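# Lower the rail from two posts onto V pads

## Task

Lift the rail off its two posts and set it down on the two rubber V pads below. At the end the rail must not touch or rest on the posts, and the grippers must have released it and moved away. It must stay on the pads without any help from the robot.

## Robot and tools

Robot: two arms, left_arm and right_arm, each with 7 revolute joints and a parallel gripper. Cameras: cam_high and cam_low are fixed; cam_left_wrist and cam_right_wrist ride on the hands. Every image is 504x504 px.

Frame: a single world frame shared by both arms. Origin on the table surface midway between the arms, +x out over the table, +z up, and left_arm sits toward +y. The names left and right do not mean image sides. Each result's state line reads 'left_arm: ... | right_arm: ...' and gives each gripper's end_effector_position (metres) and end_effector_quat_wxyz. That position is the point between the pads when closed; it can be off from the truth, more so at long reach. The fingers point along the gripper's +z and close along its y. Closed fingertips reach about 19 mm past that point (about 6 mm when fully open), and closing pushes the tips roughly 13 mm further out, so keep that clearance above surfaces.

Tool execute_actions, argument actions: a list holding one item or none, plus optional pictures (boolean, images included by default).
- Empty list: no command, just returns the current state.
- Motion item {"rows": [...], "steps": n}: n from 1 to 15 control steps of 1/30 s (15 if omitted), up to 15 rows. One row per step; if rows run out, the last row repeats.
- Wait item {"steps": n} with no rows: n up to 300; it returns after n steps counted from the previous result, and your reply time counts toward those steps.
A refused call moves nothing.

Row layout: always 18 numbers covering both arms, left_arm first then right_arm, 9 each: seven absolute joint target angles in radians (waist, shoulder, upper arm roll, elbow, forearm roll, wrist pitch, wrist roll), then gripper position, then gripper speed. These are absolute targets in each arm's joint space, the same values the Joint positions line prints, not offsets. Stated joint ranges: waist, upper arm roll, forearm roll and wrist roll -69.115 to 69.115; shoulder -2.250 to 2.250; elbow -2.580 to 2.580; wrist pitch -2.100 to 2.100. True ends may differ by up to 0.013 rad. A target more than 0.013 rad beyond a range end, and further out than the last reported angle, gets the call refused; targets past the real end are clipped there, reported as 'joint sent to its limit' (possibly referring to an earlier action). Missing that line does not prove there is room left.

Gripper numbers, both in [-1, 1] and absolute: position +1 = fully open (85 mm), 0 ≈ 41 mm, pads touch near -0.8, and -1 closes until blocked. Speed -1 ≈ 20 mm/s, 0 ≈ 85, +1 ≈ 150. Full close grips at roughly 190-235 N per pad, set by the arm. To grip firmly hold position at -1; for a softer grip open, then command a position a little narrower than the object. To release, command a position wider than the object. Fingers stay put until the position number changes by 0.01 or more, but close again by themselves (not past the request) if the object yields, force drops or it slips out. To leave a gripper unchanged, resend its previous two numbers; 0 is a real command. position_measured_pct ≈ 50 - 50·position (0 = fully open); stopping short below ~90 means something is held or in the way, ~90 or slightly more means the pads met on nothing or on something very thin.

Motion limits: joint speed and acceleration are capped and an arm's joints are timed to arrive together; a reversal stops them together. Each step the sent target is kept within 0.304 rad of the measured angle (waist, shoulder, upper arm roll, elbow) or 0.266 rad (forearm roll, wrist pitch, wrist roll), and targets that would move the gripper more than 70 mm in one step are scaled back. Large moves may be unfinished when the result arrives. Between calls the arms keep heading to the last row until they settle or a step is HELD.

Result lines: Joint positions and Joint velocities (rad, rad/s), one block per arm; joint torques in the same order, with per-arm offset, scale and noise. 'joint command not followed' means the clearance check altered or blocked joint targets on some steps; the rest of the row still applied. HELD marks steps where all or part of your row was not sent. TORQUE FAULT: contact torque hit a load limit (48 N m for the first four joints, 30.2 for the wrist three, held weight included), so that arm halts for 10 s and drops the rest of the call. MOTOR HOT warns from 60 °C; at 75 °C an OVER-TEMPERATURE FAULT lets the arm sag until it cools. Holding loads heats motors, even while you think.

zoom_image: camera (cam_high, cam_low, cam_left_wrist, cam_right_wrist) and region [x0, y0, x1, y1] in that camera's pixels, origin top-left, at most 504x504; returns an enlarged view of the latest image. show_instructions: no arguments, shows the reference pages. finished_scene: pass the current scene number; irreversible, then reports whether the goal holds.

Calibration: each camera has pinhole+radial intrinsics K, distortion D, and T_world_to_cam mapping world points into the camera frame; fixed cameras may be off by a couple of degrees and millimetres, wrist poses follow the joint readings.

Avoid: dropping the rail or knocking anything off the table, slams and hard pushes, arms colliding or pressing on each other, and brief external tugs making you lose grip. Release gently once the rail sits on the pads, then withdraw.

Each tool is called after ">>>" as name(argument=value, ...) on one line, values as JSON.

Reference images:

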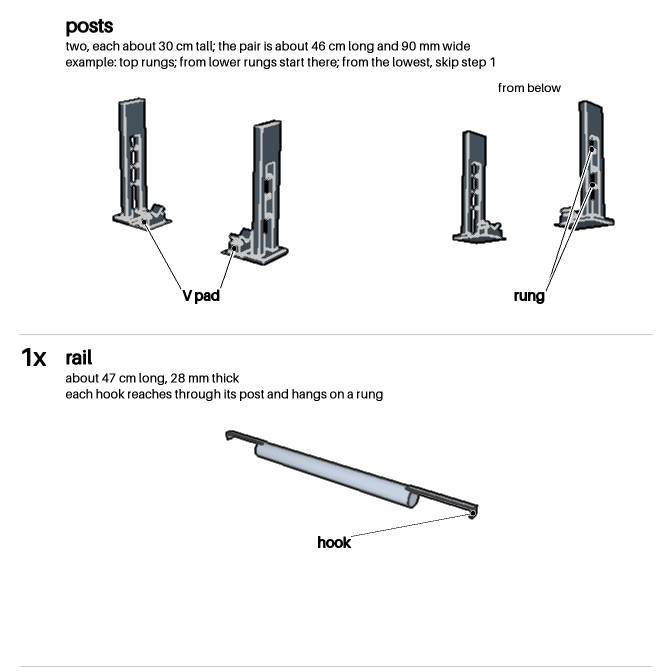

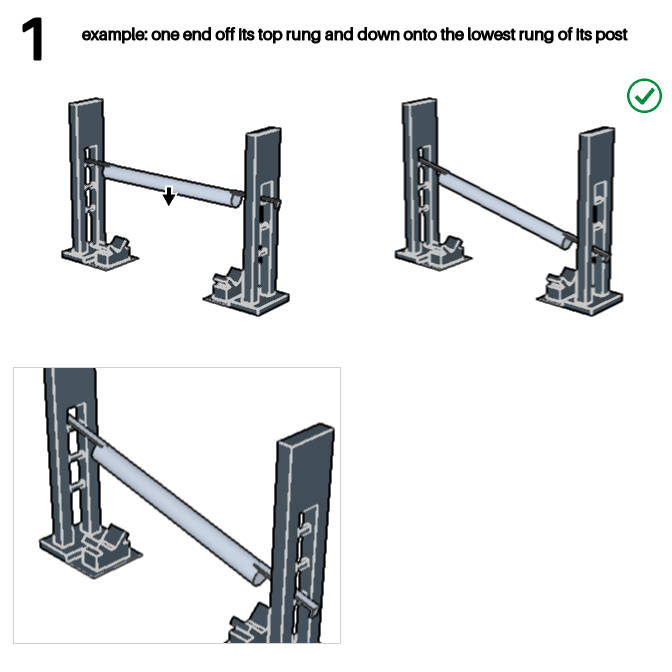

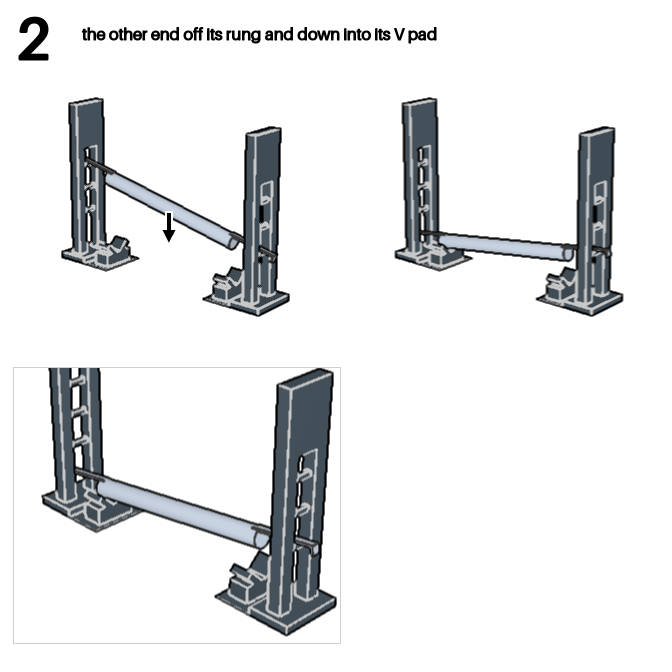

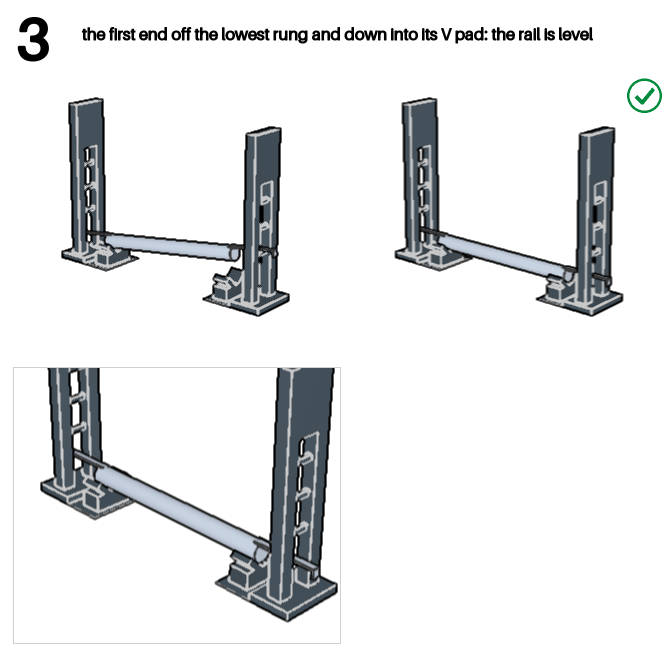

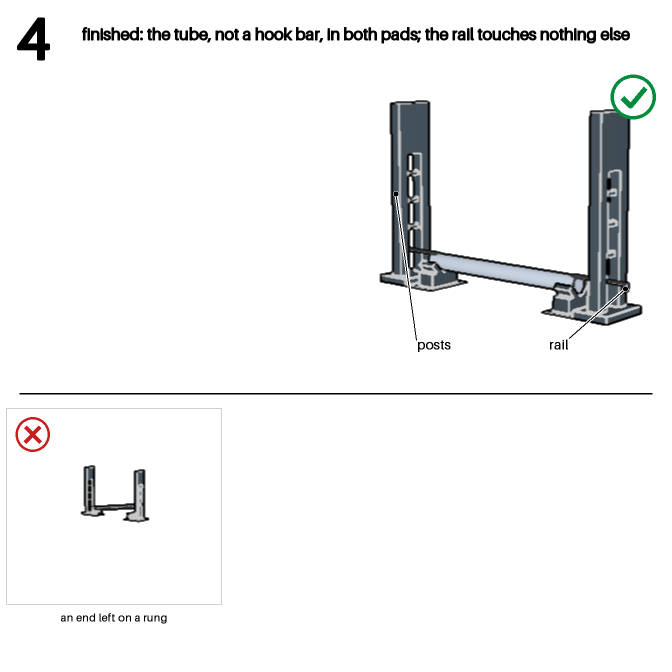

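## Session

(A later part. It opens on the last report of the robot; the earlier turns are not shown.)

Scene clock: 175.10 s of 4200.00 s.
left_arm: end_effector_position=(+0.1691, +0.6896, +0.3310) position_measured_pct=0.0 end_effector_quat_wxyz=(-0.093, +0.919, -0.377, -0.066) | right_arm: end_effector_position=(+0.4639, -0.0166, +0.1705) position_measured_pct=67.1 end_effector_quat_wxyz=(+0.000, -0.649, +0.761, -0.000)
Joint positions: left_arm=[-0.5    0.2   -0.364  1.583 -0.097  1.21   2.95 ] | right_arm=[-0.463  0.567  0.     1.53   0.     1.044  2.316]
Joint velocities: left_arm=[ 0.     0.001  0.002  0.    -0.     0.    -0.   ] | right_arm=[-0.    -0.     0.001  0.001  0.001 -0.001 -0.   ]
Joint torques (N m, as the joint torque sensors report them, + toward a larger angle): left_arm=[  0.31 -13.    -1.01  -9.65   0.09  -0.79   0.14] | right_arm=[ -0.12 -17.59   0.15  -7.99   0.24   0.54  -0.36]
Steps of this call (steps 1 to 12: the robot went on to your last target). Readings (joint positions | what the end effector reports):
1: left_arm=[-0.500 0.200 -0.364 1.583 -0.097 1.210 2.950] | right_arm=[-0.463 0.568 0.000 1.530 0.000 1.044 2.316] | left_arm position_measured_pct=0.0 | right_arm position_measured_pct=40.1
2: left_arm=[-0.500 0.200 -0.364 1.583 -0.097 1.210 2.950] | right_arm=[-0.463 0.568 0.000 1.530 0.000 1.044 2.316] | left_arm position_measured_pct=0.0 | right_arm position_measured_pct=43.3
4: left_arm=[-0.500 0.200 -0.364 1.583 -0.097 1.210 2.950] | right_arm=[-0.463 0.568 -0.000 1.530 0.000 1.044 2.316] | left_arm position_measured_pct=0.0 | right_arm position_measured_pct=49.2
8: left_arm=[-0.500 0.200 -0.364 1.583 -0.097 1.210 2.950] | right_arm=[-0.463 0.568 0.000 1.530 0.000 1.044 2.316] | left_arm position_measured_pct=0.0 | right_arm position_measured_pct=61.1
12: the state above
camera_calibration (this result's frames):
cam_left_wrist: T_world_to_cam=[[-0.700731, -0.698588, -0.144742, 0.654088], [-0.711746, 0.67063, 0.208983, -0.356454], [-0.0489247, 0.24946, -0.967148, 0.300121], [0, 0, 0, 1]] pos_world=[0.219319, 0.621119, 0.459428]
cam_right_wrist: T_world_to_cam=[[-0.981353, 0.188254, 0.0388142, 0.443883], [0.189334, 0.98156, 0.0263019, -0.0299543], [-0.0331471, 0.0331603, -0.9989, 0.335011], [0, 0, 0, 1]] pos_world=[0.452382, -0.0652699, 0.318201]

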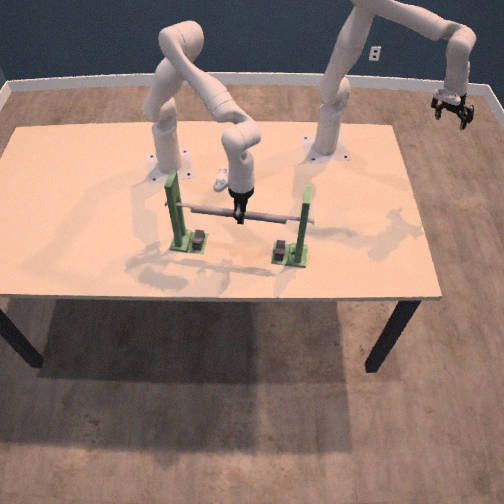

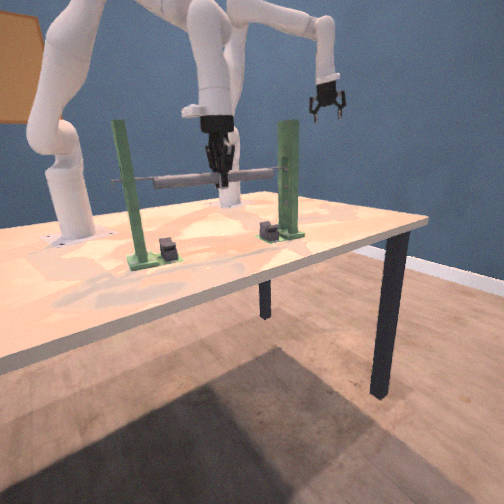

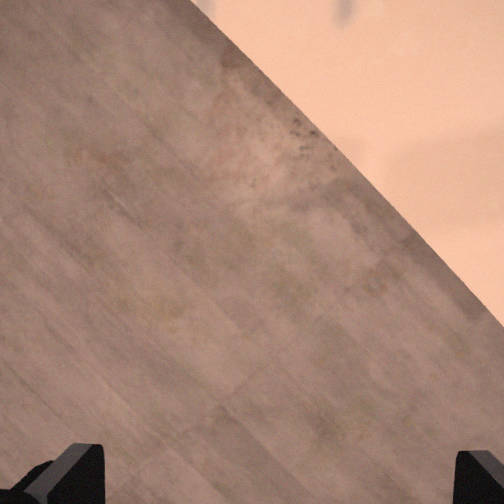

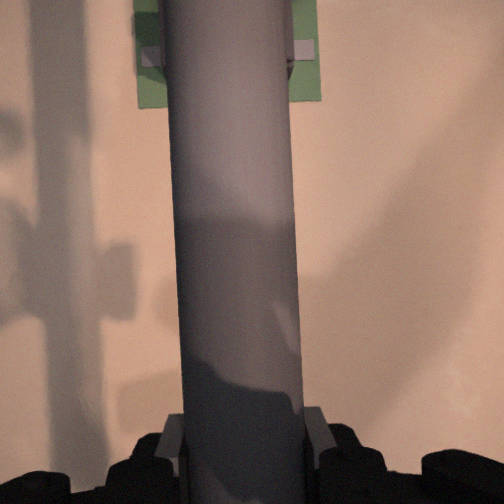

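>>> execute_actions(actions=[{"rows":[[-0.5,0.2,-0.364,1.583,-0.097,1.21,2.95,1,0,-0.4631,0.5479,0,1.504,0,1.0897,2.316,-1,0]],"steps":15}])

>>> zoom_image(camera="cam_low", region=[100, 130, 320, 280])

>>> zoom_image(camera="cam_high", region=[155, 170, 335, 270])

Scene clock: 180.90 s of 4200.00 s.
left_arm: end_effector_position=(+0.1691, +0.6896, +0.3310) position_measured_pct=0.0 end_effector_quat_wxyz=(-0.093, +0.919, -0.377, -0.066) | right_arm: end_effector_position=(+0.4637, -0.0166, +0.1872) position_measured_pct=67.1 end_effector_quat_wxyz=(-0.000, -0.649, +0.761, -0.000)
Joint positions: left_arm=[-0.5    0.2   -0.364  1.583 -0.097  1.21   2.95 ] | right_arm=[-0.463  0.548 -0.     1.504  0.     1.09   2.316]
Joint velocities: left_arm=[-0.001 -0.    -0.    -0.    -0.    -0.     0.   ] | right_arm=[-0.001 -0.001  0.     0.002  0.     0.002 -0.001]
Joint torques (N m, as the joint torque sensors report them, + toward a larger angle): left_arm=[  0.17 -13.36  -1.18  -9.89   0.12  -0.57   0.06] | right_arm=[ -0.29 -21.15   0.15 -10.31   0.23   0.21  -0.25]
Steps of this call (steps 1 to 15: the robot went on to your last target; steps 16 to 90: nothing new was sent; then 2.30 s passed at rest; steps 91 to 105: all 15 steps of this action). Readings (joint positions | what the end effector reports):
91: left_arm=[-0.500 0.200 -0.364 1.583 -0.097 1.210 2.950] | right_arm=[-0.463 0.566 0.000 1.529 0.000 1.045 2.316] | left_arm position_measured_pct=0.0 | right_arm position_measured_pct=67.1
92: left_arm=[-0.500 0.200 -0.364 1.583 -0.097 1.210 2.950] | right_arm=[-0.463 0.564 0.000 1.525 0.000 1.054 2.316] | left_arm position_measured_pct=0.0 | right_arm position_measured_pct=67.1
94: left_arm=[-0.500 0.200 -0.364 1.583 -0.097 1.210 2.950] | right_arm=[-0.463 0.556 -0.000 1.513 -0.000 1.078 2.316] | left_arm position_measured_pct=0.0 | right_arm position_measured_pct=67.1
98: left_arm=[-0.500 0.200 -0.364 1.583 -0.097 1.210 2.950] | right_arm=[-0.463 0.550 0.000 1.505 0.000 1.089 2.316] | left_arm position_measured_pct=0.0 | right_arm position_measured_pct=67.1
105: the state above
camera_calibration (this result's frames):
cam_left_wrist: T_world_to_cam=[[-0.700731, -0.698588, -0.144742, 0.654088], [-0.711746, 0.67063, 0.208983, -0.356455], [-0.0489246, 0.24946, -0.967148, 0.300121], [0, 0, 0, 1]] pos_world=[0.219319, 0.621119, 0.459428]
cam_right_wrist: T_world_to_cam=[[-0.981306, 0.188321, 0.0396792, 0.44278], [0.189411, 0.98156, 0.0257457, -0.0302613], [-0.0340991, 0.0327801, -0.998881, 0.352025], [0, 0, 0, 1]] pos_world=[0.452238, -0.0652211, 0.334841]

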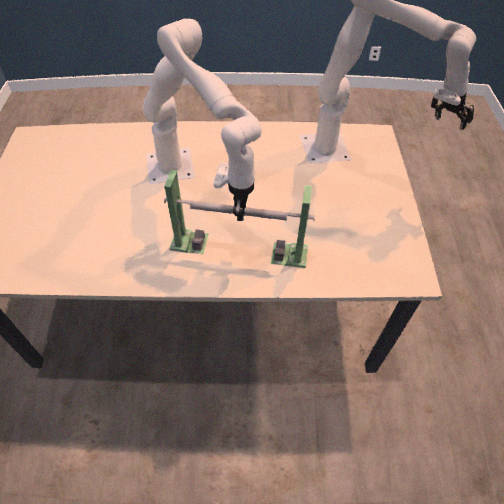

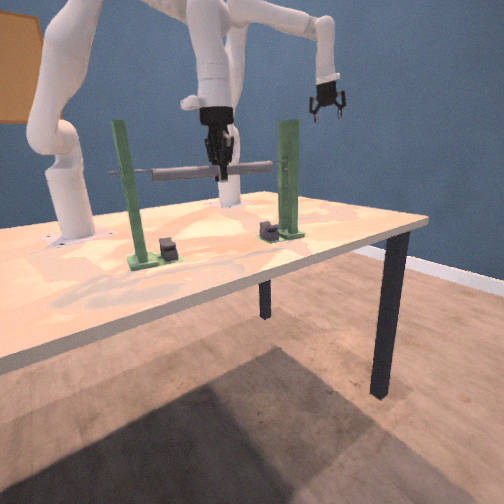

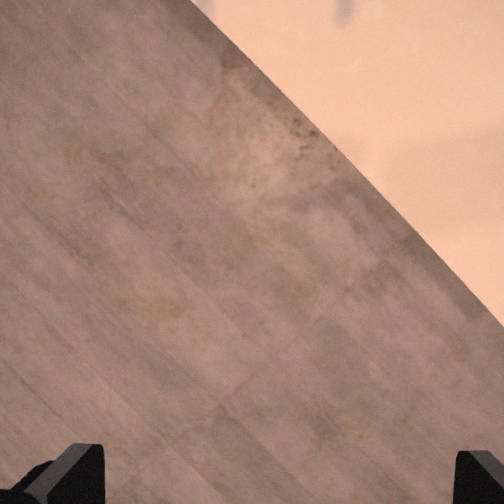

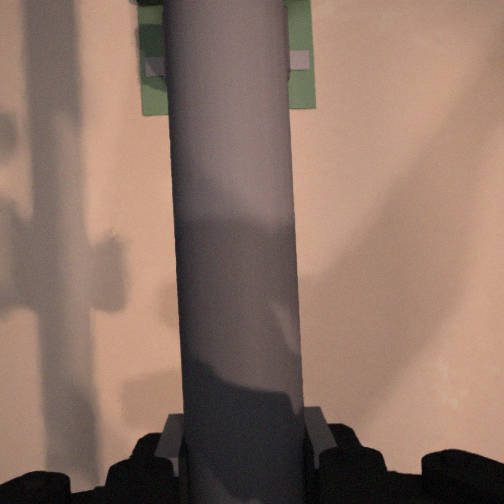

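Region (100, 130, 320, 280) of cam_low's 504x504 image, scaled by 2.291, with more detail than that image has; it fills the top 344 rows of this view, and the rest is white.

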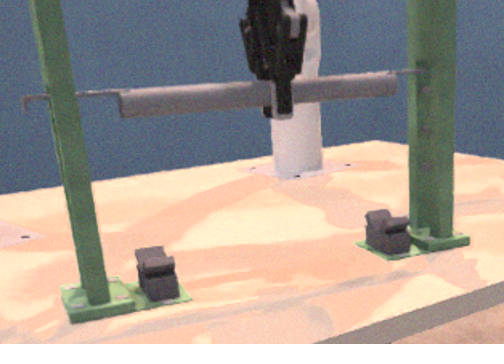

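Region (155, 170, 335, 270) of cam_high's 504x504 image, scaled by 2.800, with more detail than that image has.

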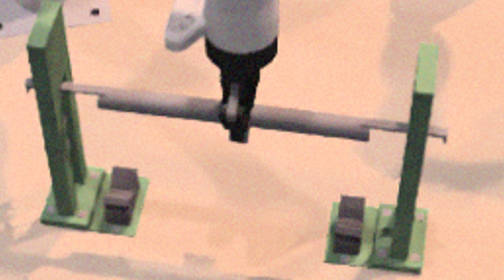

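>>> execute_actions(actions=[{"rows":[[-0.5,0.2,-0.364,1.583,-0.097,1.21,2.95,1,0,-0.5086,0.6031,0,1.4037,0,1.1348,2.2704,-1,0]],"steps":15}])

>>> zoom_image(camera="cam_low", region=[100, 130, 320, 280])

>>> zoom_image(camera="cam_high", region=[155, 170, 335, 270])

Scene clock: 188.47 s of 4200.00 s.
left_arm: end_effector_position=(+0.1691, +0.6896, +0.3310) position_measured_pct=0.0 end_effector_quat_wxyz=(-0.093, +0.919, -0.377, -0.066) | right_arm: end_effector_position=(+0.4698, +0.0183, +0.1877) position_measured_pct=67.1 end_effector_quat_wxyz=(+0.000, -0.649, +0.761, -0.000)
Joint positions: left_arm=[-0.5    0.2   -0.364  1.583 -0.097  1.21   2.95 ] | right_arm=[-0.508  0.602  0.     1.404  0.     1.135  2.27 ]
Joint velocities: left_arm=[ 0.001 -0.     0.001  0.     0.001 -0.001 -0.   ] | right_arm=[-0.004  0.006 -0.001 -0.001 -0.002 -0.    -0.001]
Joint torques (N m, as the joint torque sensors report them, + toward a larger angle): left_arm=[  0.48 -13.2   -1.07  -9.66   0.08  -0.7    0.16] | right_arm=[ -0.68 -22.57   0.36 -10.63   0.56   0.46  -0.22]
Steps of this call (steps 1 to 15: the robot went on to your last target; steps 16 to 90: nothing new was sent; then 4.07 s passed at rest; steps 91 to 105: all 15 steps of this action). Readings (joint positions | what the end effector reports):
91: left_arm=[-0.500 0.200 -0.364 1.583 -0.097 1.210 2.950] | right_arm=[-0.464 0.549 0.000 1.503 0.000 1.090 2.316] | left_arm position_measured_pct=0.0 | right_arm position_measured_pct=67.1
92: left_arm=[-0.500 0.200 -0.364 1.583 -0.097 1.210 2.950] | right_arm=[-0.467 0.552 0.001 1.498 0.001 1.093 2.313] | left_arm position_measured_pct=0.0 | right_arm position_measured_pct=67.1
94: left_arm=[-0.500 0.200 -0.364 1.583 -0.097 1.210 2.950] | right_arm=[-0.480 0.569 0.002 1.471 0.001 1.106 2.301] | left_arm position_measured_pct=0.0 | right_arm position_measured_pct=67.1
98: left_arm=[-0.500 0.200 -0.364 1.583 -0.097 1.210 2.950] | right_arm=[-0.505 0.599 -0.002 1.411 -0.001 1.131 2.273] | left_arm position_measured_pct=0.0 | right_arm position_measured_pct=67.1
105: the state above
camera_calibration (this result's frames):
cam_left_wrist: T_world_to_cam=[[-0.700731, -0.698588, -0.144742, 0.654088], [-0.711746, 0.67063, 0.208983, -0.356454], [-0.0489245, 0.24946, -0.967148, 0.300121], [0, 0, 0, 1]] pos_world=[0.219319, 0.621119, 0.459428]
cam_right_wrist: T_world_to_cam=[[-0.981216, 0.1889, 0.0391304, 0.442271], [0.189992, 0.981432, 0.0263314, -0.0660092], [-0.0334298, 0.0332713, -0.998887, 0.351273], [0, 0, 0, 1]] pos_world=[0.458247, -0.0304488, 0.335314]

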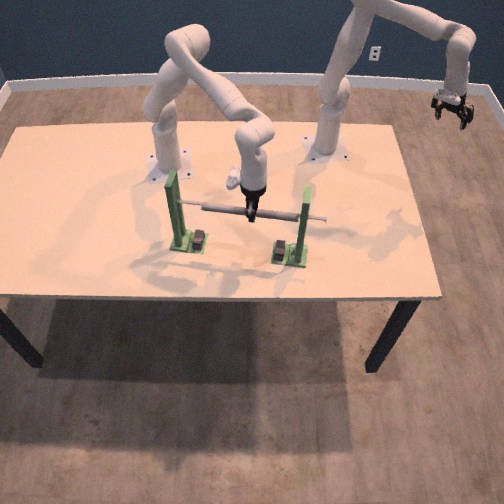

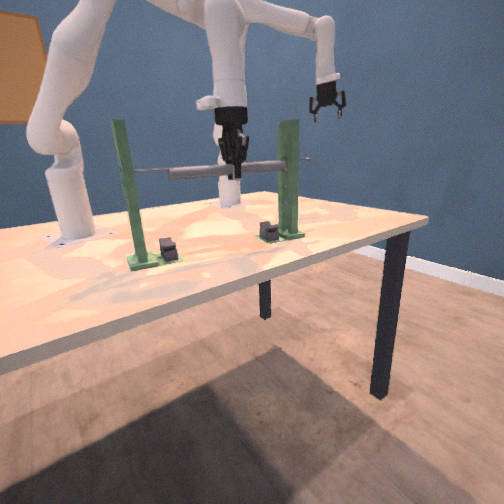

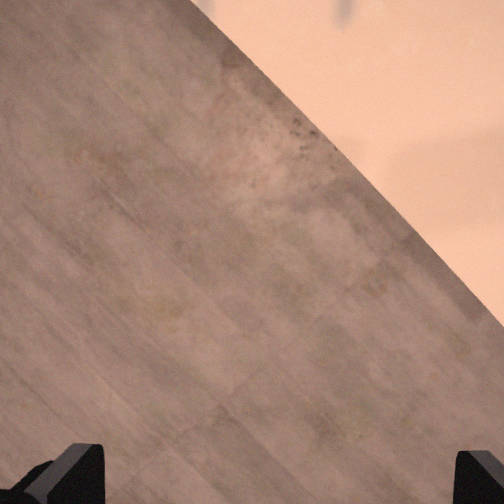

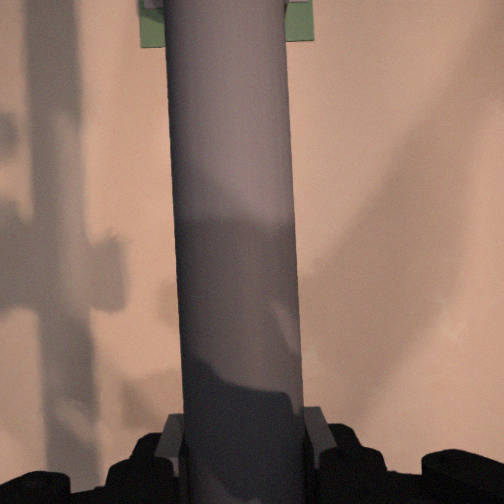

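Region (100, 130, 320, 280) of cam_low's 504x504 image, scaled by 2.291, with more detail than that image has; it fills the top 344 rows of this view, and the rest is white.

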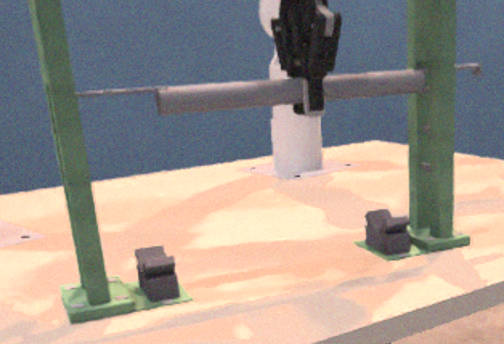

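Region (155, 170, 335, 270) of cam_high's 504x504 image, scaled by 2.800, with more detail than that image has.

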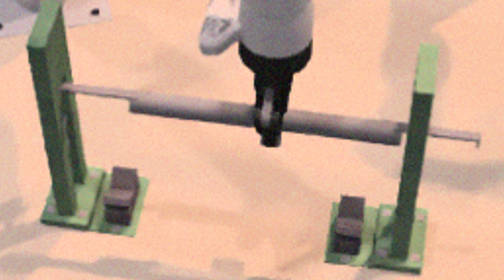

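>>> zoom_image(camera="cam_high", region=[160, 170, 220, 230])

>>> zoom_image(camera="cam_high", region=[280, 185, 340, 245])

>>> zoom_image(camera="cam_low", region=[265, 140, 325, 220])

Region (160, 170, 220, 230) of cam_high's 504x504 image, scaled by 8.400, with more detail than that image has.

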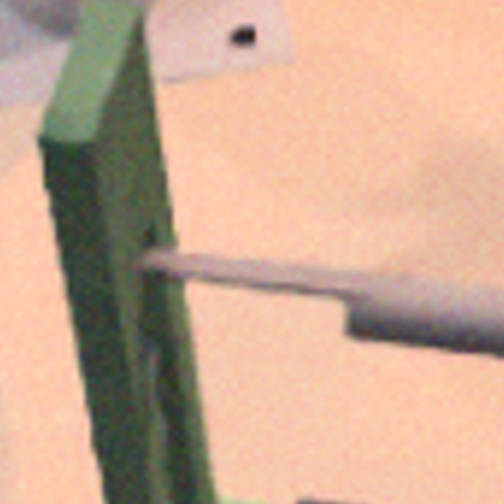

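Region (280, 185, 340, 245) of cam_high's 504x504 image, scaled by 8.400, with more detail than that image has.

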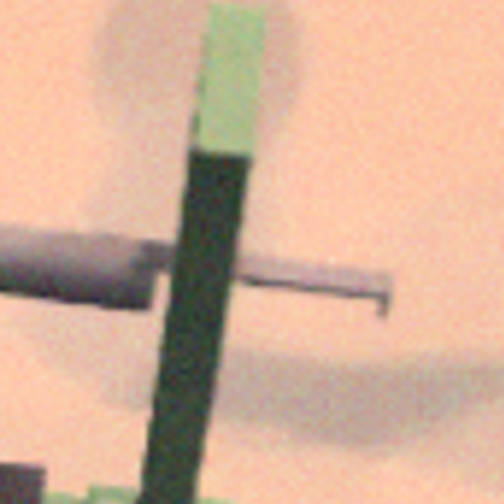

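Region (265, 140, 325, 220) of cam_low's 504x504 image, scaled by 6.300, with more detail than that image has; it fills the left 378 columns of this view, and the rest is white.

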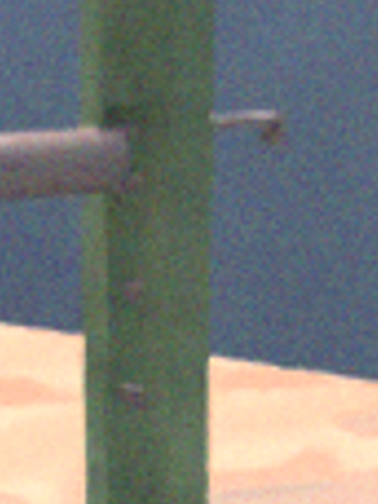

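>>> execute_actions(actions=[{"rows":[[-0.5,0.2,-0.364,1.583,-0.097,1.21,2.95,1,0,-0.5134,0.6117,0,1.3953,0,1.1346,2.2656,-1,0],[-0.5,0.2,-0.364,1.583,-0.097,1.21,2.95,1,0,-0.5134,0.6117,0,1.3953,0,1.1346,2.2656,-1,0],[-0.5,0.2,-0.364,1.583,-0.097,1.21,2.95,1,0,-0.5134,0.6117,0,1.3953,0,1.1346,2.2656,-1,0],[-0.5,0.2,-0.364,1.583,-0.097,1.21,2.95,1,0,-0.4718,0.5849,0,1.5199,-0.0859,0.9608,2.3539,-1,0]],"steps":15}], pictures=false)

>>> execute_actions(actions=[{"steps":8}])

>>> zoom_image(camera="cam_high", region=[155, 170, 335, 270])

>>> zoom_image(camera="cam_low", region=[100, 130, 320, 280])

Scene clock: 267.63 s of 4200.00 s.
left_arm: end_effector_position=(+0.1691, +0.6896, +0.3310) position_measured_pct=0.0 end_effector_quat_wxyz=(-0.093, +0.919, -0.377, -0.066) | right_arm: end_effector_position=(+0.4697, +0.0229, +0.1653) position_measured_pct=67.1 end_effector_quat_wxyz=(+0.039, -0.649, +0.759, +0.034)
Joint positions: left_arm=[-0.5    0.2   -0.364  1.583 -0.097  1.21   2.95 ] | right_arm=[-0.473  0.587  0.     1.519 -0.086  0.961  2.354]
Joint velocities: left_arm=[-0.     0.001  0.001  0.     0.     0.     0.   ] | right_arm=[ 0.01  -0.013 -0.007  0.013 -0.004 -0.011  0.005]
Joint torques (N m, as the joint torque sensors report them, + toward a larger angle): left_arm=[  0.36 -13.13  -0.97  -9.77   0.1   -0.61   0.3 ] | right_arm=[ -0.53 -22.3    0.61 -10.5   -0.18   0.03  -0.3 ]
Steps of this call (steps 1 to 15: the robot went on to your last target; steps 16 to 120: nothing new was sent; then 74.67 s passed at rest; steps 121 to 135: all 15 steps of this action). Readings (joint positions | what the end effector reports):
121: left_arm=[-0.500 0.200 -0.364 1.583 -0.097 1.210 2.950] | right_arm=[-0.509 0.604 0.000 1.403 0.000 1.135 2.270] | left_arm position_measured_pct=0.0 | right_arm position_measured_pct=67.1
122: left_arm=[-0.500 0.200 -0.364 1.583 -0.097 1.210 2.950] | right_arm=[-0.511 0.607 0.001 1.400 0.000 1.135 2.268] | left_arm position_measured_pct=0.0 | right_arm position_measured_pct=67.1
124: left_arm=[-0.500 0.200 -0.364 1.583 -0.097 1.210 2.950] | right_arm=[-0.512 0.610 -0.000 1.398 -0.001 1.133 2.267] | left_arm position_measured_pct=0.0 | right_arm position_measured_pct=67.1
128: left_arm=[-0.500 0.200 -0.364 1.583 -0.097 1.210 2.950] | right_arm=[-0.493 0.596 -0.001 1.447 -0.037 1.059 2.304] | left_arm position_measured_pct=0.0 | right_arm position_measured_pct=67.1
135: the state above

Scene clock: 267.90 s of 4200.00 s.
left_arm: end_effector_position=(+0.1691, +0.6896, +0.3310) position_measured_pct=0.0 end_effector_quat_wxyz=(-0.093, +0.919, -0.377, -0.066) | right_arm: end_effector_position=(+0.4701, +0.0223, +0.1659) position_measured_pct=67.1 end_effector_quat_wxyz=(+0.040, -0.648, +0.760, +0.034)
Joint positions: left_arm=[-0.5    0.2   -0.364  1.583 -0.097  1.21   2.95 ] | right_arm=[-0.472  0.585  0.     1.52  -0.086  0.961  2.354]
Joint velocities: left_arm=[-0.002 -0.001 -0.001 -0.     0.     0.     0.001] | right_arm=[ 0.002  0.001 -0.     0.002  0.001 -0.    -0.   ]
Joint torques (N m, as the joint torque sensors report them, + toward a larger angle): left_arm=[  0.44 -13.42  -0.86  -9.65   0.15  -0.69   0.22] | right_arm=[ -0.07 -22.19   0.06 -10.51  -0.04   0.08  -0.54]
Steps of this call (steps 1 to 8: the robot went on to your last target). Readings (joint positions | what the end effector reports):
1: left_arm=[-0.500 0.200 -0.364 1.583 -0.097 1.210 2.950] | right_arm=[-0.473 0.586 -0.000 1.519 -0.086 0.961 2.354] | left_arm position_measured_pct=0.0 | right_arm position_measured_pct=67.1
2: left_arm=[-0.500 0.200 -0.364 1.583 -0.097 1.210 2.950] | right_arm=[-0.473 0.586 -0.000 1.520 -0.086 0.961 2.354] | left_arm position_measured_pct=0.0 | right_arm position_measured_pct=67.1
4: left_arm=[-0.500 0.200 -0.364 1.583 -0.097 1.210 2.950] | right_arm=[-0.472 0.585 0.000 1.520 -0.086 0.961 2.354] | left_arm position_measured_pct=0.0 | right_arm position_measured_pct=67.1
8: the state above
camera_calibration (this result's frames):
cam_left_wrist: T_world_to_cam=[[-0.700731, -0.698588, -0.144742, 0.654088], [-0.711746, 0.67063, 0.208983, -0.356454], [-0.0489245, 0.24946, -0.967148, 0.300121], [0, 0, 0, 1]] pos_world=[0.219319, 0.621119, 0.459428]
cam_right_wrist: T_world_to_cam=[[-0.98201, 0.183903, 0.042842, 0.442549], [0.187988, 0.973518, 0.130086, -0.0855637], [-0.0177842, 0.1358, -0.990577, 0.318437], [0, 0, 0, 1]] pos_world=[0.456335, -0.0413319, 0.307607]

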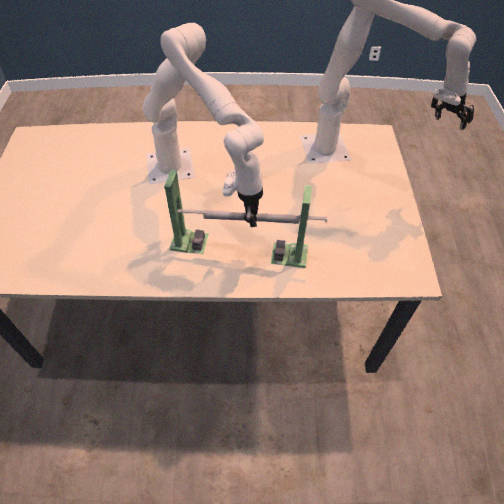

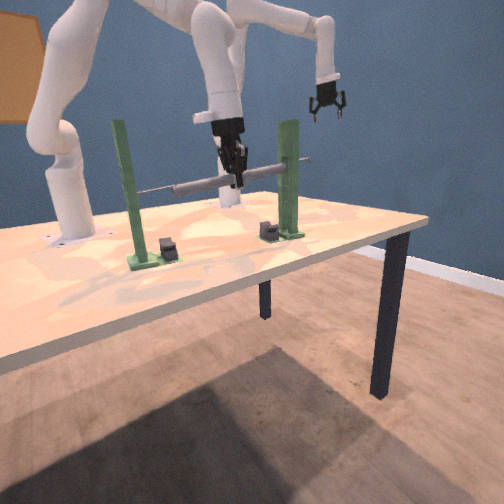

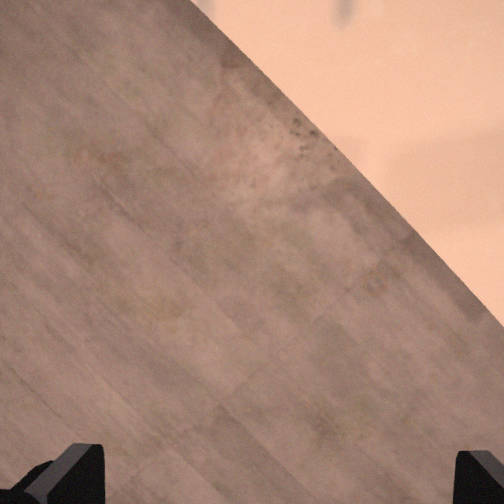

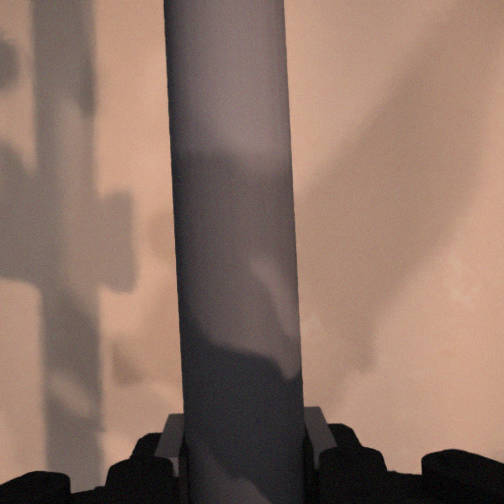

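Region (155, 170, 335, 270) of cam_high's 504x504 image, scaled by 2.800, with more detail than that image has.

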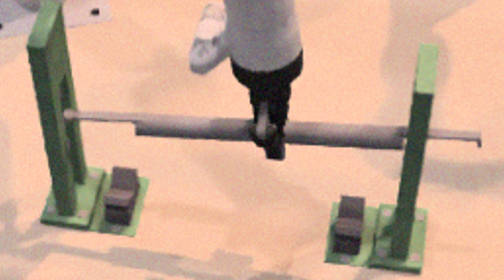

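Region (100, 130, 320, 280) of cam_low's 504x504 image, scaled by 2.291, with more detail than that image has; it fills the top 344 rows of this view, and the rest is white.

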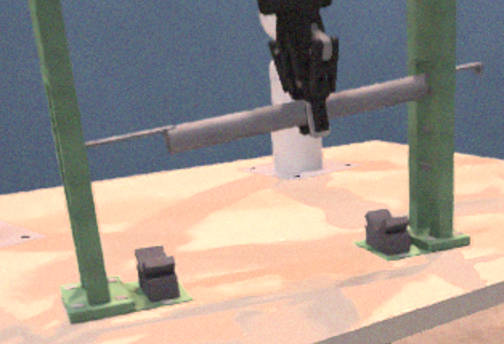

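>>> execute_actions(actions=[{"rows":[[-0.5,0.2,-0.364,1.583,-0.097,1.21,2.95,1,0,-0.4267,0.5707,0,1.6336,-0.2059,0.7982,2.486,-1,0]],"steps":15}], pictures=false)

>>> execute_actions(actions=[{"rows":[[-0.5,0.2,-0.364,1.583,-0.097,1.21,2.95,1,0,-0.3784,0.5733,0,1.7389,-0.3863,0.65,2.6887,-1,0]],"steps":15}], pictures=false)

>>> execute_actions(actions=[{"steps":8}])

>>> zoom_image(camera="cam_high", region=[155, 170, 335, 270])

>>> zoom_image(camera="cam_low", region=[100, 130, 320, 280])

Scene clock: 281.43 s of 4200.00 s.
left_arm: end_effector_position=(+0.1691, +0.6896, +0.3310) position_measured_pct=0.0 end_effector_quat_wxyz=(-0.093, +0.919, -0.377, -0.066) | right_arm: end_effector_position=(+0.4700, +0.0225, +0.1480) position_measured_pct=67.1 end_effector_quat_wxyz=(+0.079, -0.646, +0.756, +0.068)
Joint positions: left_arm=[-0.5    0.2   -0.364  1.583 -0.097  1.21   2.95 ] | right_arm=[-0.427  0.571  0.     1.633 -0.206  0.798  2.486]
Joint velocities: left_arm=[ 0.001  0.     0.001  0.     0.     0.002 -0.   ] | right_arm=[ 0.007 -0.006  0.002  0.004  0.    -0.     0.   ]
Joint torques (N m, as the joint torque sensors report them, + toward a larger angle): left_arm=[  0.3  -13.17  -1.29  -9.7    0.08  -0.6    0.21] | right_arm=[ -0.44 -21.64  -0.03 -10.44  -0.22  -0.02  -0.37]
Steps of this call (steps 1 to 15: the robot went on to your last target; steps 16 to 90: nothing new was sent; then 10.03 s passed at rest; steps 91 to 105: all 15 steps of this action). Readings (joint positions | what the end effector reports):
91: left_arm=[-0.500 0.200 -0.364 1.583 -0.097 1.210 2.950] | right_arm=[-0.471 0.585 -0.000 1.521 -0.087 0.960 2.355] | left_arm position_measured_pct=0.0 | right_arm position_measured_pct=67.1
92: left_arm=[-0.500 0.200 -0.364 1.583 -0.097 1.210 2.950] | right_arm=[-0.468 0.583 -0.001 1.526 -0.092 0.952 2.361] | left_arm position_measured_pct=0.0 | right_arm position_measured_pct=67.1
94: left_arm=[-0.500 0.200 -0.364 1.583 -0.097 1.210 2.950] | right_arm=[-0.456 0.579 -0.001 1.553 -0.120 0.914 2.391] | left_arm position_measured_pct=0.0 | right_arm position_measured_pct=67.1
98: left_arm=[-0.500 0.200 -0.364 1.583 -0.097 1.210 2.950] | right_arm=[-0.431 0.572 0.001 1.623 -0.195 0.813 2.474] | left_arm position_measured_pct=0.0 | right_arm position_measured_pct=67.1
105: the state above

Scene clock: 281.93 s of 4200.00 s.
left_arm: end_effector_position=(+0.1691, +0.6896, +0.3310) position_measured_pct=0.0 end_effector_quat_wxyz=(-0.093, +0.919, -0.377, -0.066) | right_arm: end_effector_position=(+0.4699, +0.0225, +0.1297) position_measured_pct=67.1 end_effector_quat_wxyz=(+0.119, -0.641, +0.751, +0.102)
Joint positions: left_arm=[-0.5    0.2   -0.364  1.583 -0.097  1.21   2.95 ] | right_arm=[-0.379  0.574  0.     1.739 -0.386  0.65   2.689]
Joint velocities: left_arm=[ 0.001 -0.001  0.    -0.    -0.    -0.001  0.001] | right_arm=[ 0.006 -0.003  0.002  0.001  0.002 -0.003  0.001]
Joint torques (N m, as the joint torque sensors report them, + toward a larger angle): left_arm=[  0.41 -13.21  -1.2   -9.73   0.05  -0.61  -0.01] | right_arm=[ -0.25 -21.2   -0.28  -9.84  -0.6   -0.31  -0.22]
Steps of this call (steps 1 to 15: all 15 steps of this action). Readings (joint positions | what the end effector reports):
1: left_arm=[-0.500 0.200 -0.364 1.583 -0.097 1.210 2.950] | right_arm=[-0.426 0.571 -0.000 1.634 -0.207 0.797 2.488] | left_arm position_measured_pct=0.0 | right_arm position_measured_pct=67.1
2: left_arm=[-0.500 0.200 -0.364 1.583 -0.097 1.210 2.950] | right_arm=[-0.423 0.571 -0.001 1.640 -0.216 0.790 2.497] | left_arm position_measured_pct=0.0 | right_arm position_measured_pct=67.1
4: left_arm=[-0.500 0.200 -0.364 1.583 -0.097 1.210 2.950] | right_arm=[-0.409 0.571 -0.001 1.667 -0.261 0.752 2.548] | left_arm position_measured_pct=0.0 | right_arm position_measured_pct=67.1
8: left_arm=[-0.500 0.200 -0.364 1.583 -0.097 1.210 2.950] | right_arm=[-0.383 0.574 0.001 1.731 -0.373 0.662 2.674] | left_arm position_measured_pct=0.0 | right_arm position_measured_pct=67.1
15: the state above

Scene clock: 282.20 s of 4200.00 s.
left_arm: end_effector_position=(+0.1691, +0.6896, +0.3310) position_measured_pct=0.0 end_effector_quat_wxyz=(-0.093, +0.919, -0.377, -0.066) | right_arm: end_effector_position=(+0.4701, +0.0222, +0.1298) position_measured_pct=67.1 end_effector_quat_wxyz=(+0.119, -0.641, +0.751, +0.102)
Joint positions: left_arm=[-0.5    0.2   -0.364  1.583 -0.097  1.21   2.95 ] | right_arm=[-0.378  0.573  0.     1.739 -0.386  0.65   2.689]
Joint velocities: left_arm=[ 0.002 -0.    -0.001  0.     0.     0.001  0.   ] | right_arm=[-0.    -0.002  0.     0.001 -0.    -0.003 -0.   ]
Joint torques (N m, as the joint torque sensors report them, + toward a larger angle): left_arm=[  0.35 -13.2   -0.92  -9.7    0.2   -0.72  -0.08] | right_arm=[ -0.17 -21.45  -0.68  -9.42  -0.6   -0.35  -0.24]
Steps of this call (steps 1 to 8: the robot went on to your last target). Readings (joint positions | what the end effector reports):
1: left_arm=[-0.500 0.200 -0.364 1.583 -0.097 1.210 2.950] | right_arm=[-0.379 0.573 0.000 1.739 -0.386 0.650 2.689] | left_arm position_measured_pct=0.0 | right_arm position_measured_pct=67.1
2: left_arm=[-0.500 0.200 -0.364 1.583 -0.097 1.210 2.950] | right_arm=[-0.379 0.573 0.000 1.739 -0.386 0.650 2.689] | left_arm position_measured_pct=0.0 | right_arm position_measured_pct=67.1
4: left_arm=[-0.500 0.200 -0.364 1.583 -0.097 1.210 2.950] | right_arm=[-0.379 0.573 0.000 1.739 -0.386 0.650 2.689] | left_arm position_measured_pct=0.0 | right_arm position_measured_pct=67.1
8: the state above
camera_calibration (this result's frames):
cam_left_wrist: T_world_to_cam=[[-0.700731, -0.698588, -0.144742, 0.654088], [-0.711746, 0.67063, 0.208983, -0.356455], [-0.0489247, 0.24946, -0.967148, 0.300121], [0, 0, 0, 1]] pos_world=[0.219319, 0.621119, 0.459428]
cam_right_wrist: T_world_to_cam=[[-0.983463, 0.174753, 0.0475524, 0.444373], [0.180547, 0.925379, 0.33328, -0.102587], [0.0142377, 0.336355, -0.941628, 0.256825], [0, 0, 0, 1]] pos_world=[0.451889, -0.069108, 0.254892]

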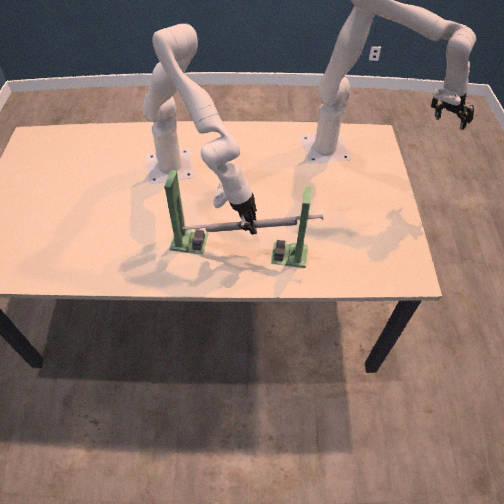

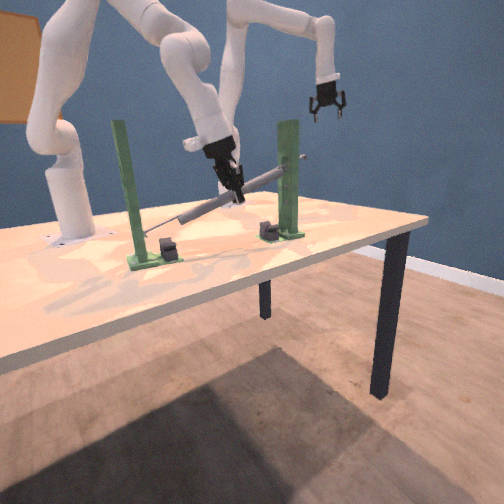

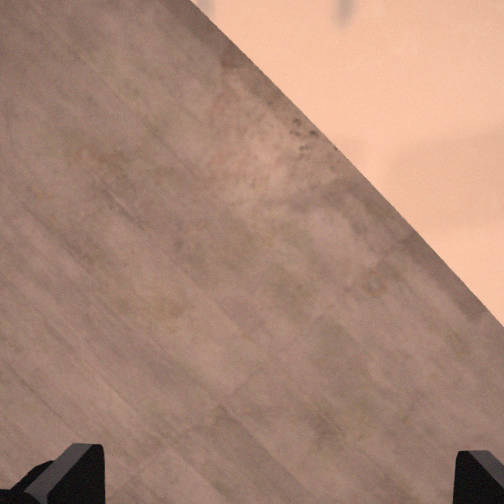

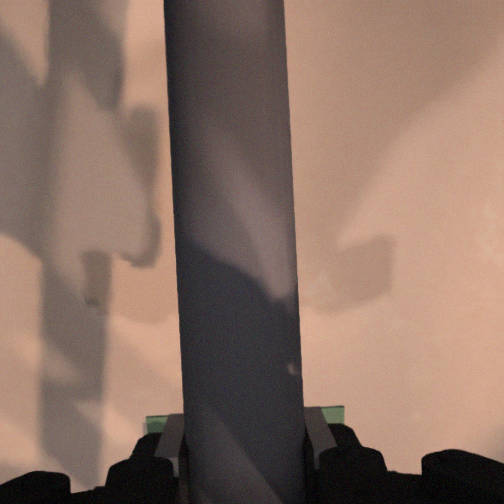

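Region (155, 170, 335, 270) of cam_high's 504x504 image, scaled by 2.800, with more detail than that image has.

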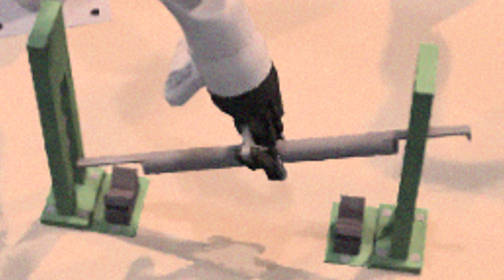

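Region (100, 130, 320, 280) of cam_low's 504x504 image, scaled by 2.291, with more detail than that image has; it fills the top 344 rows of this view, and the rest is white.

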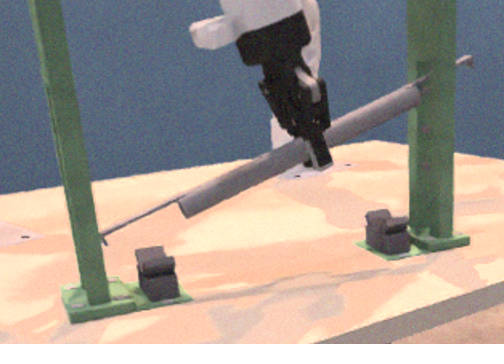

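>>> zoom_image(camera="cam_high", region=[160, 195, 230, 265])

Region (160, 195, 230, 265) of cam_high's 504x504 image, scaled by 7.200, with more detail than that image has.

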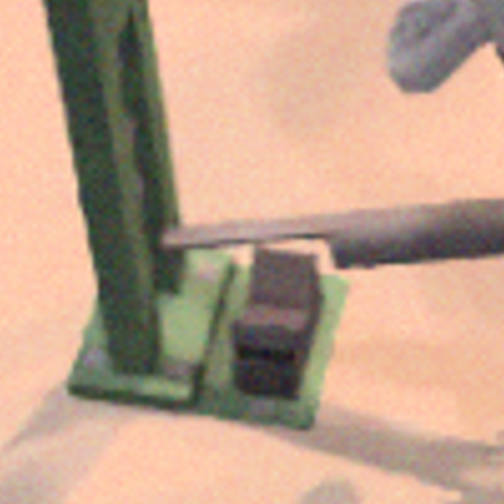

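>>> execute_actions(actions=[{"rows":[[-0.5,0.2,-0.364,1.583,-0.097,1.21,2.95,1,0,-0.3105,0.5534,0,1.8368,-0.4437,0.598,2.8183,-1,0]],"steps":15}])

>>> zoom_image(camera="cam_high", region=[155, 170, 335, 270])

>>> zoom_image(camera="cam_low", region=[100, 130, 320, 280])

Scene clock: 308.37 s of 4200.00 s.
left_arm: end_effector_position=(+0.1691, +0.6896, +0.3310) position_measured_pct=0.0 end_effector_quat_wxyz=(-0.093, +0.919, -0.377, -0.066) | right_arm: end_effector_position=(+0.4635, -0.0170, +0.1167) position_measured_pct=67.1 end_effector_quat_wxyz=(+0.119, -0.641, +0.751, +0.102)
Joint positions: left_arm=[-0.5    0.2   -0.364  1.583 -0.097  1.21   2.95 ] | right_arm=[-0.311  0.554 -0.     1.837 -0.444  0.598  2.818]
Joint velocities: left_arm=[-0.     0.001 -0.    -0.     0.001  0.002  0.001] | right_arm=[ 0.008 -0.005  0.002  0.    -0.    -0.001  0.001]
Joint torques (N m, as the joint torque sensors report them, + toward a larger angle): left_arm=[  0.37 -13.1   -0.82  -9.63   0.11  -0.61   0.11] | right_arm=[ -0.62 -20.49  -0.4   -9.13  -0.68   0.09  -0.2 ]
Steps of this call (steps 1 to 15: the robot went on to your last target; steps 16 to 90: nothing new was sent; then 22.67 s passed at rest; steps 91 to 105: all 15 steps of this action). Readings (joint positions | what the end effector reports):
91: left_arm=[-0.500 0.200 -0.364 1.583 -0.097 1.210 2.950] | right_arm=[-0.377 0.573 -0.000 1.740 -0.387 0.649 2.690] | left_arm position_measured_pct=0.0 | right_arm position_measured_pct=67.1
92: left_arm=[-0.500 0.200 -0.364 1.583 -0.097 1.210 2.950] | right_arm=[-0.373 0.571 -0.001 1.745 -0.390 0.646 2.696] | left_arm position_measured_pct=0.0 | right_arm position_measured_pct=67.1
94: left_arm=[-0.500 0.200 -0.364 1.583 -0.097 1.210 2.950] | right_arm=[-0.352 0.564 -0.003 1.771 -0.406 0.632 2.731] | left_arm position_measured_pct=0.0 | right_arm position_measured_pct=67.1
98: left_arm=[-0.500 0.200 -0.364 1.583 -0.097 1.210 2.950] | right_arm=[-0.315 0.555 0.002 1.831 -0.439 0.601 2.811] | left_arm position_measured_pct=0.0 | right_arm position_measured_pct=67.1
105: the state above
camera_calibration (this result's frames):
cam_left_wrist: T_world_to_cam=[[-0.700731, -0.698588, -0.144742, 0.654088], [-0.711746, 0.67063, 0.208983, -0.356454], [-0.0489245, 0.24946, -0.967148, 0.300121], [0, 0, 0, 1]] pos_world=[0.219319, 0.621119, 0.459428]
cam_right_wrist: T_world_to_cam=[[-0.983593, 0.173938, 0.0478569, 0.445373], [0.179884, 0.925569, 0.333113, -0.0604124], [0.013646, 0.336256, -0.941672, 0.258001], [0, 0, 0, 1]] pos_world=[0.445413, -0.108306, 0.241762]

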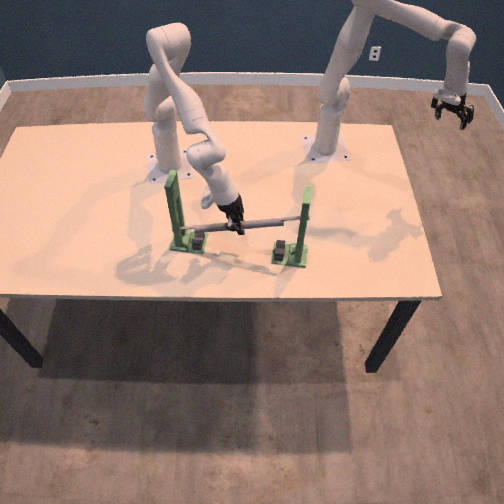

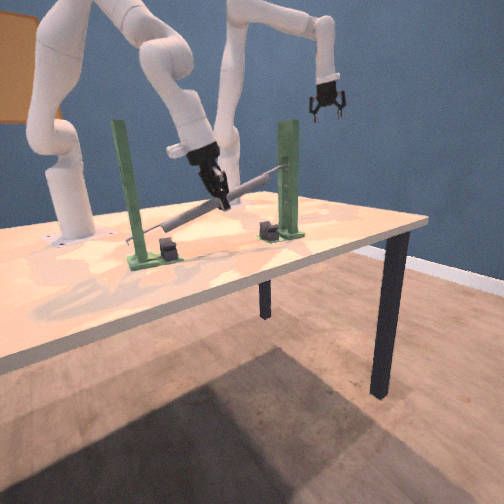

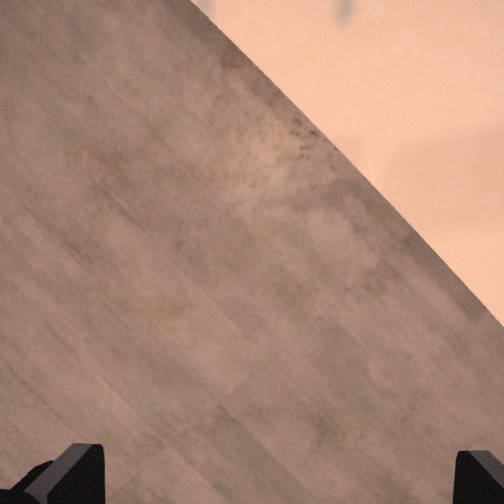

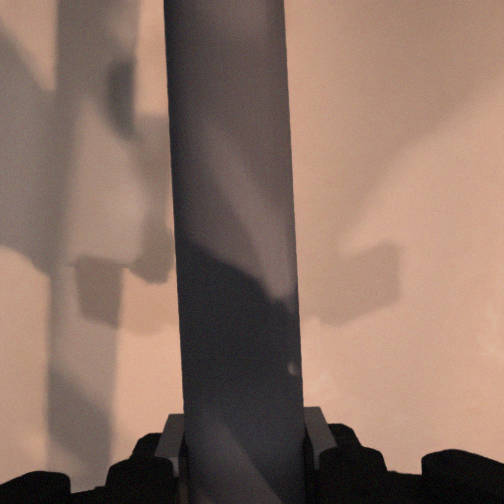

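Region (155, 170, 335, 270) of cam_high's 504x504 image, scaled by 2.800, with more detail than that image has.

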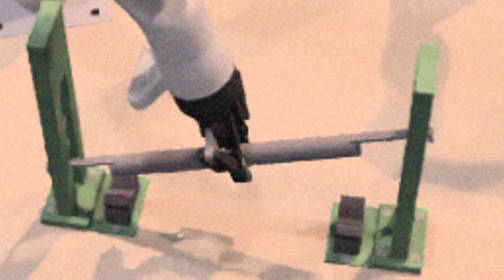

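Region (100, 130, 320, 280) of cam_low's 504x504 image, scaled by 2.291, with more detail than that image has; it fills the top 344 rows of this view, and the rest is white.

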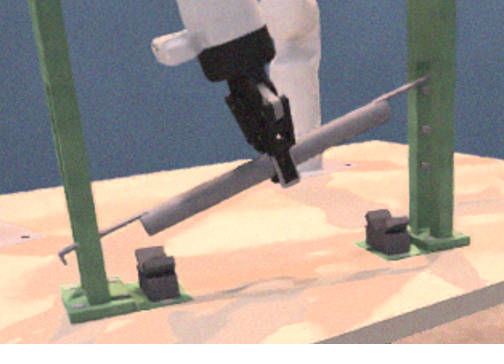

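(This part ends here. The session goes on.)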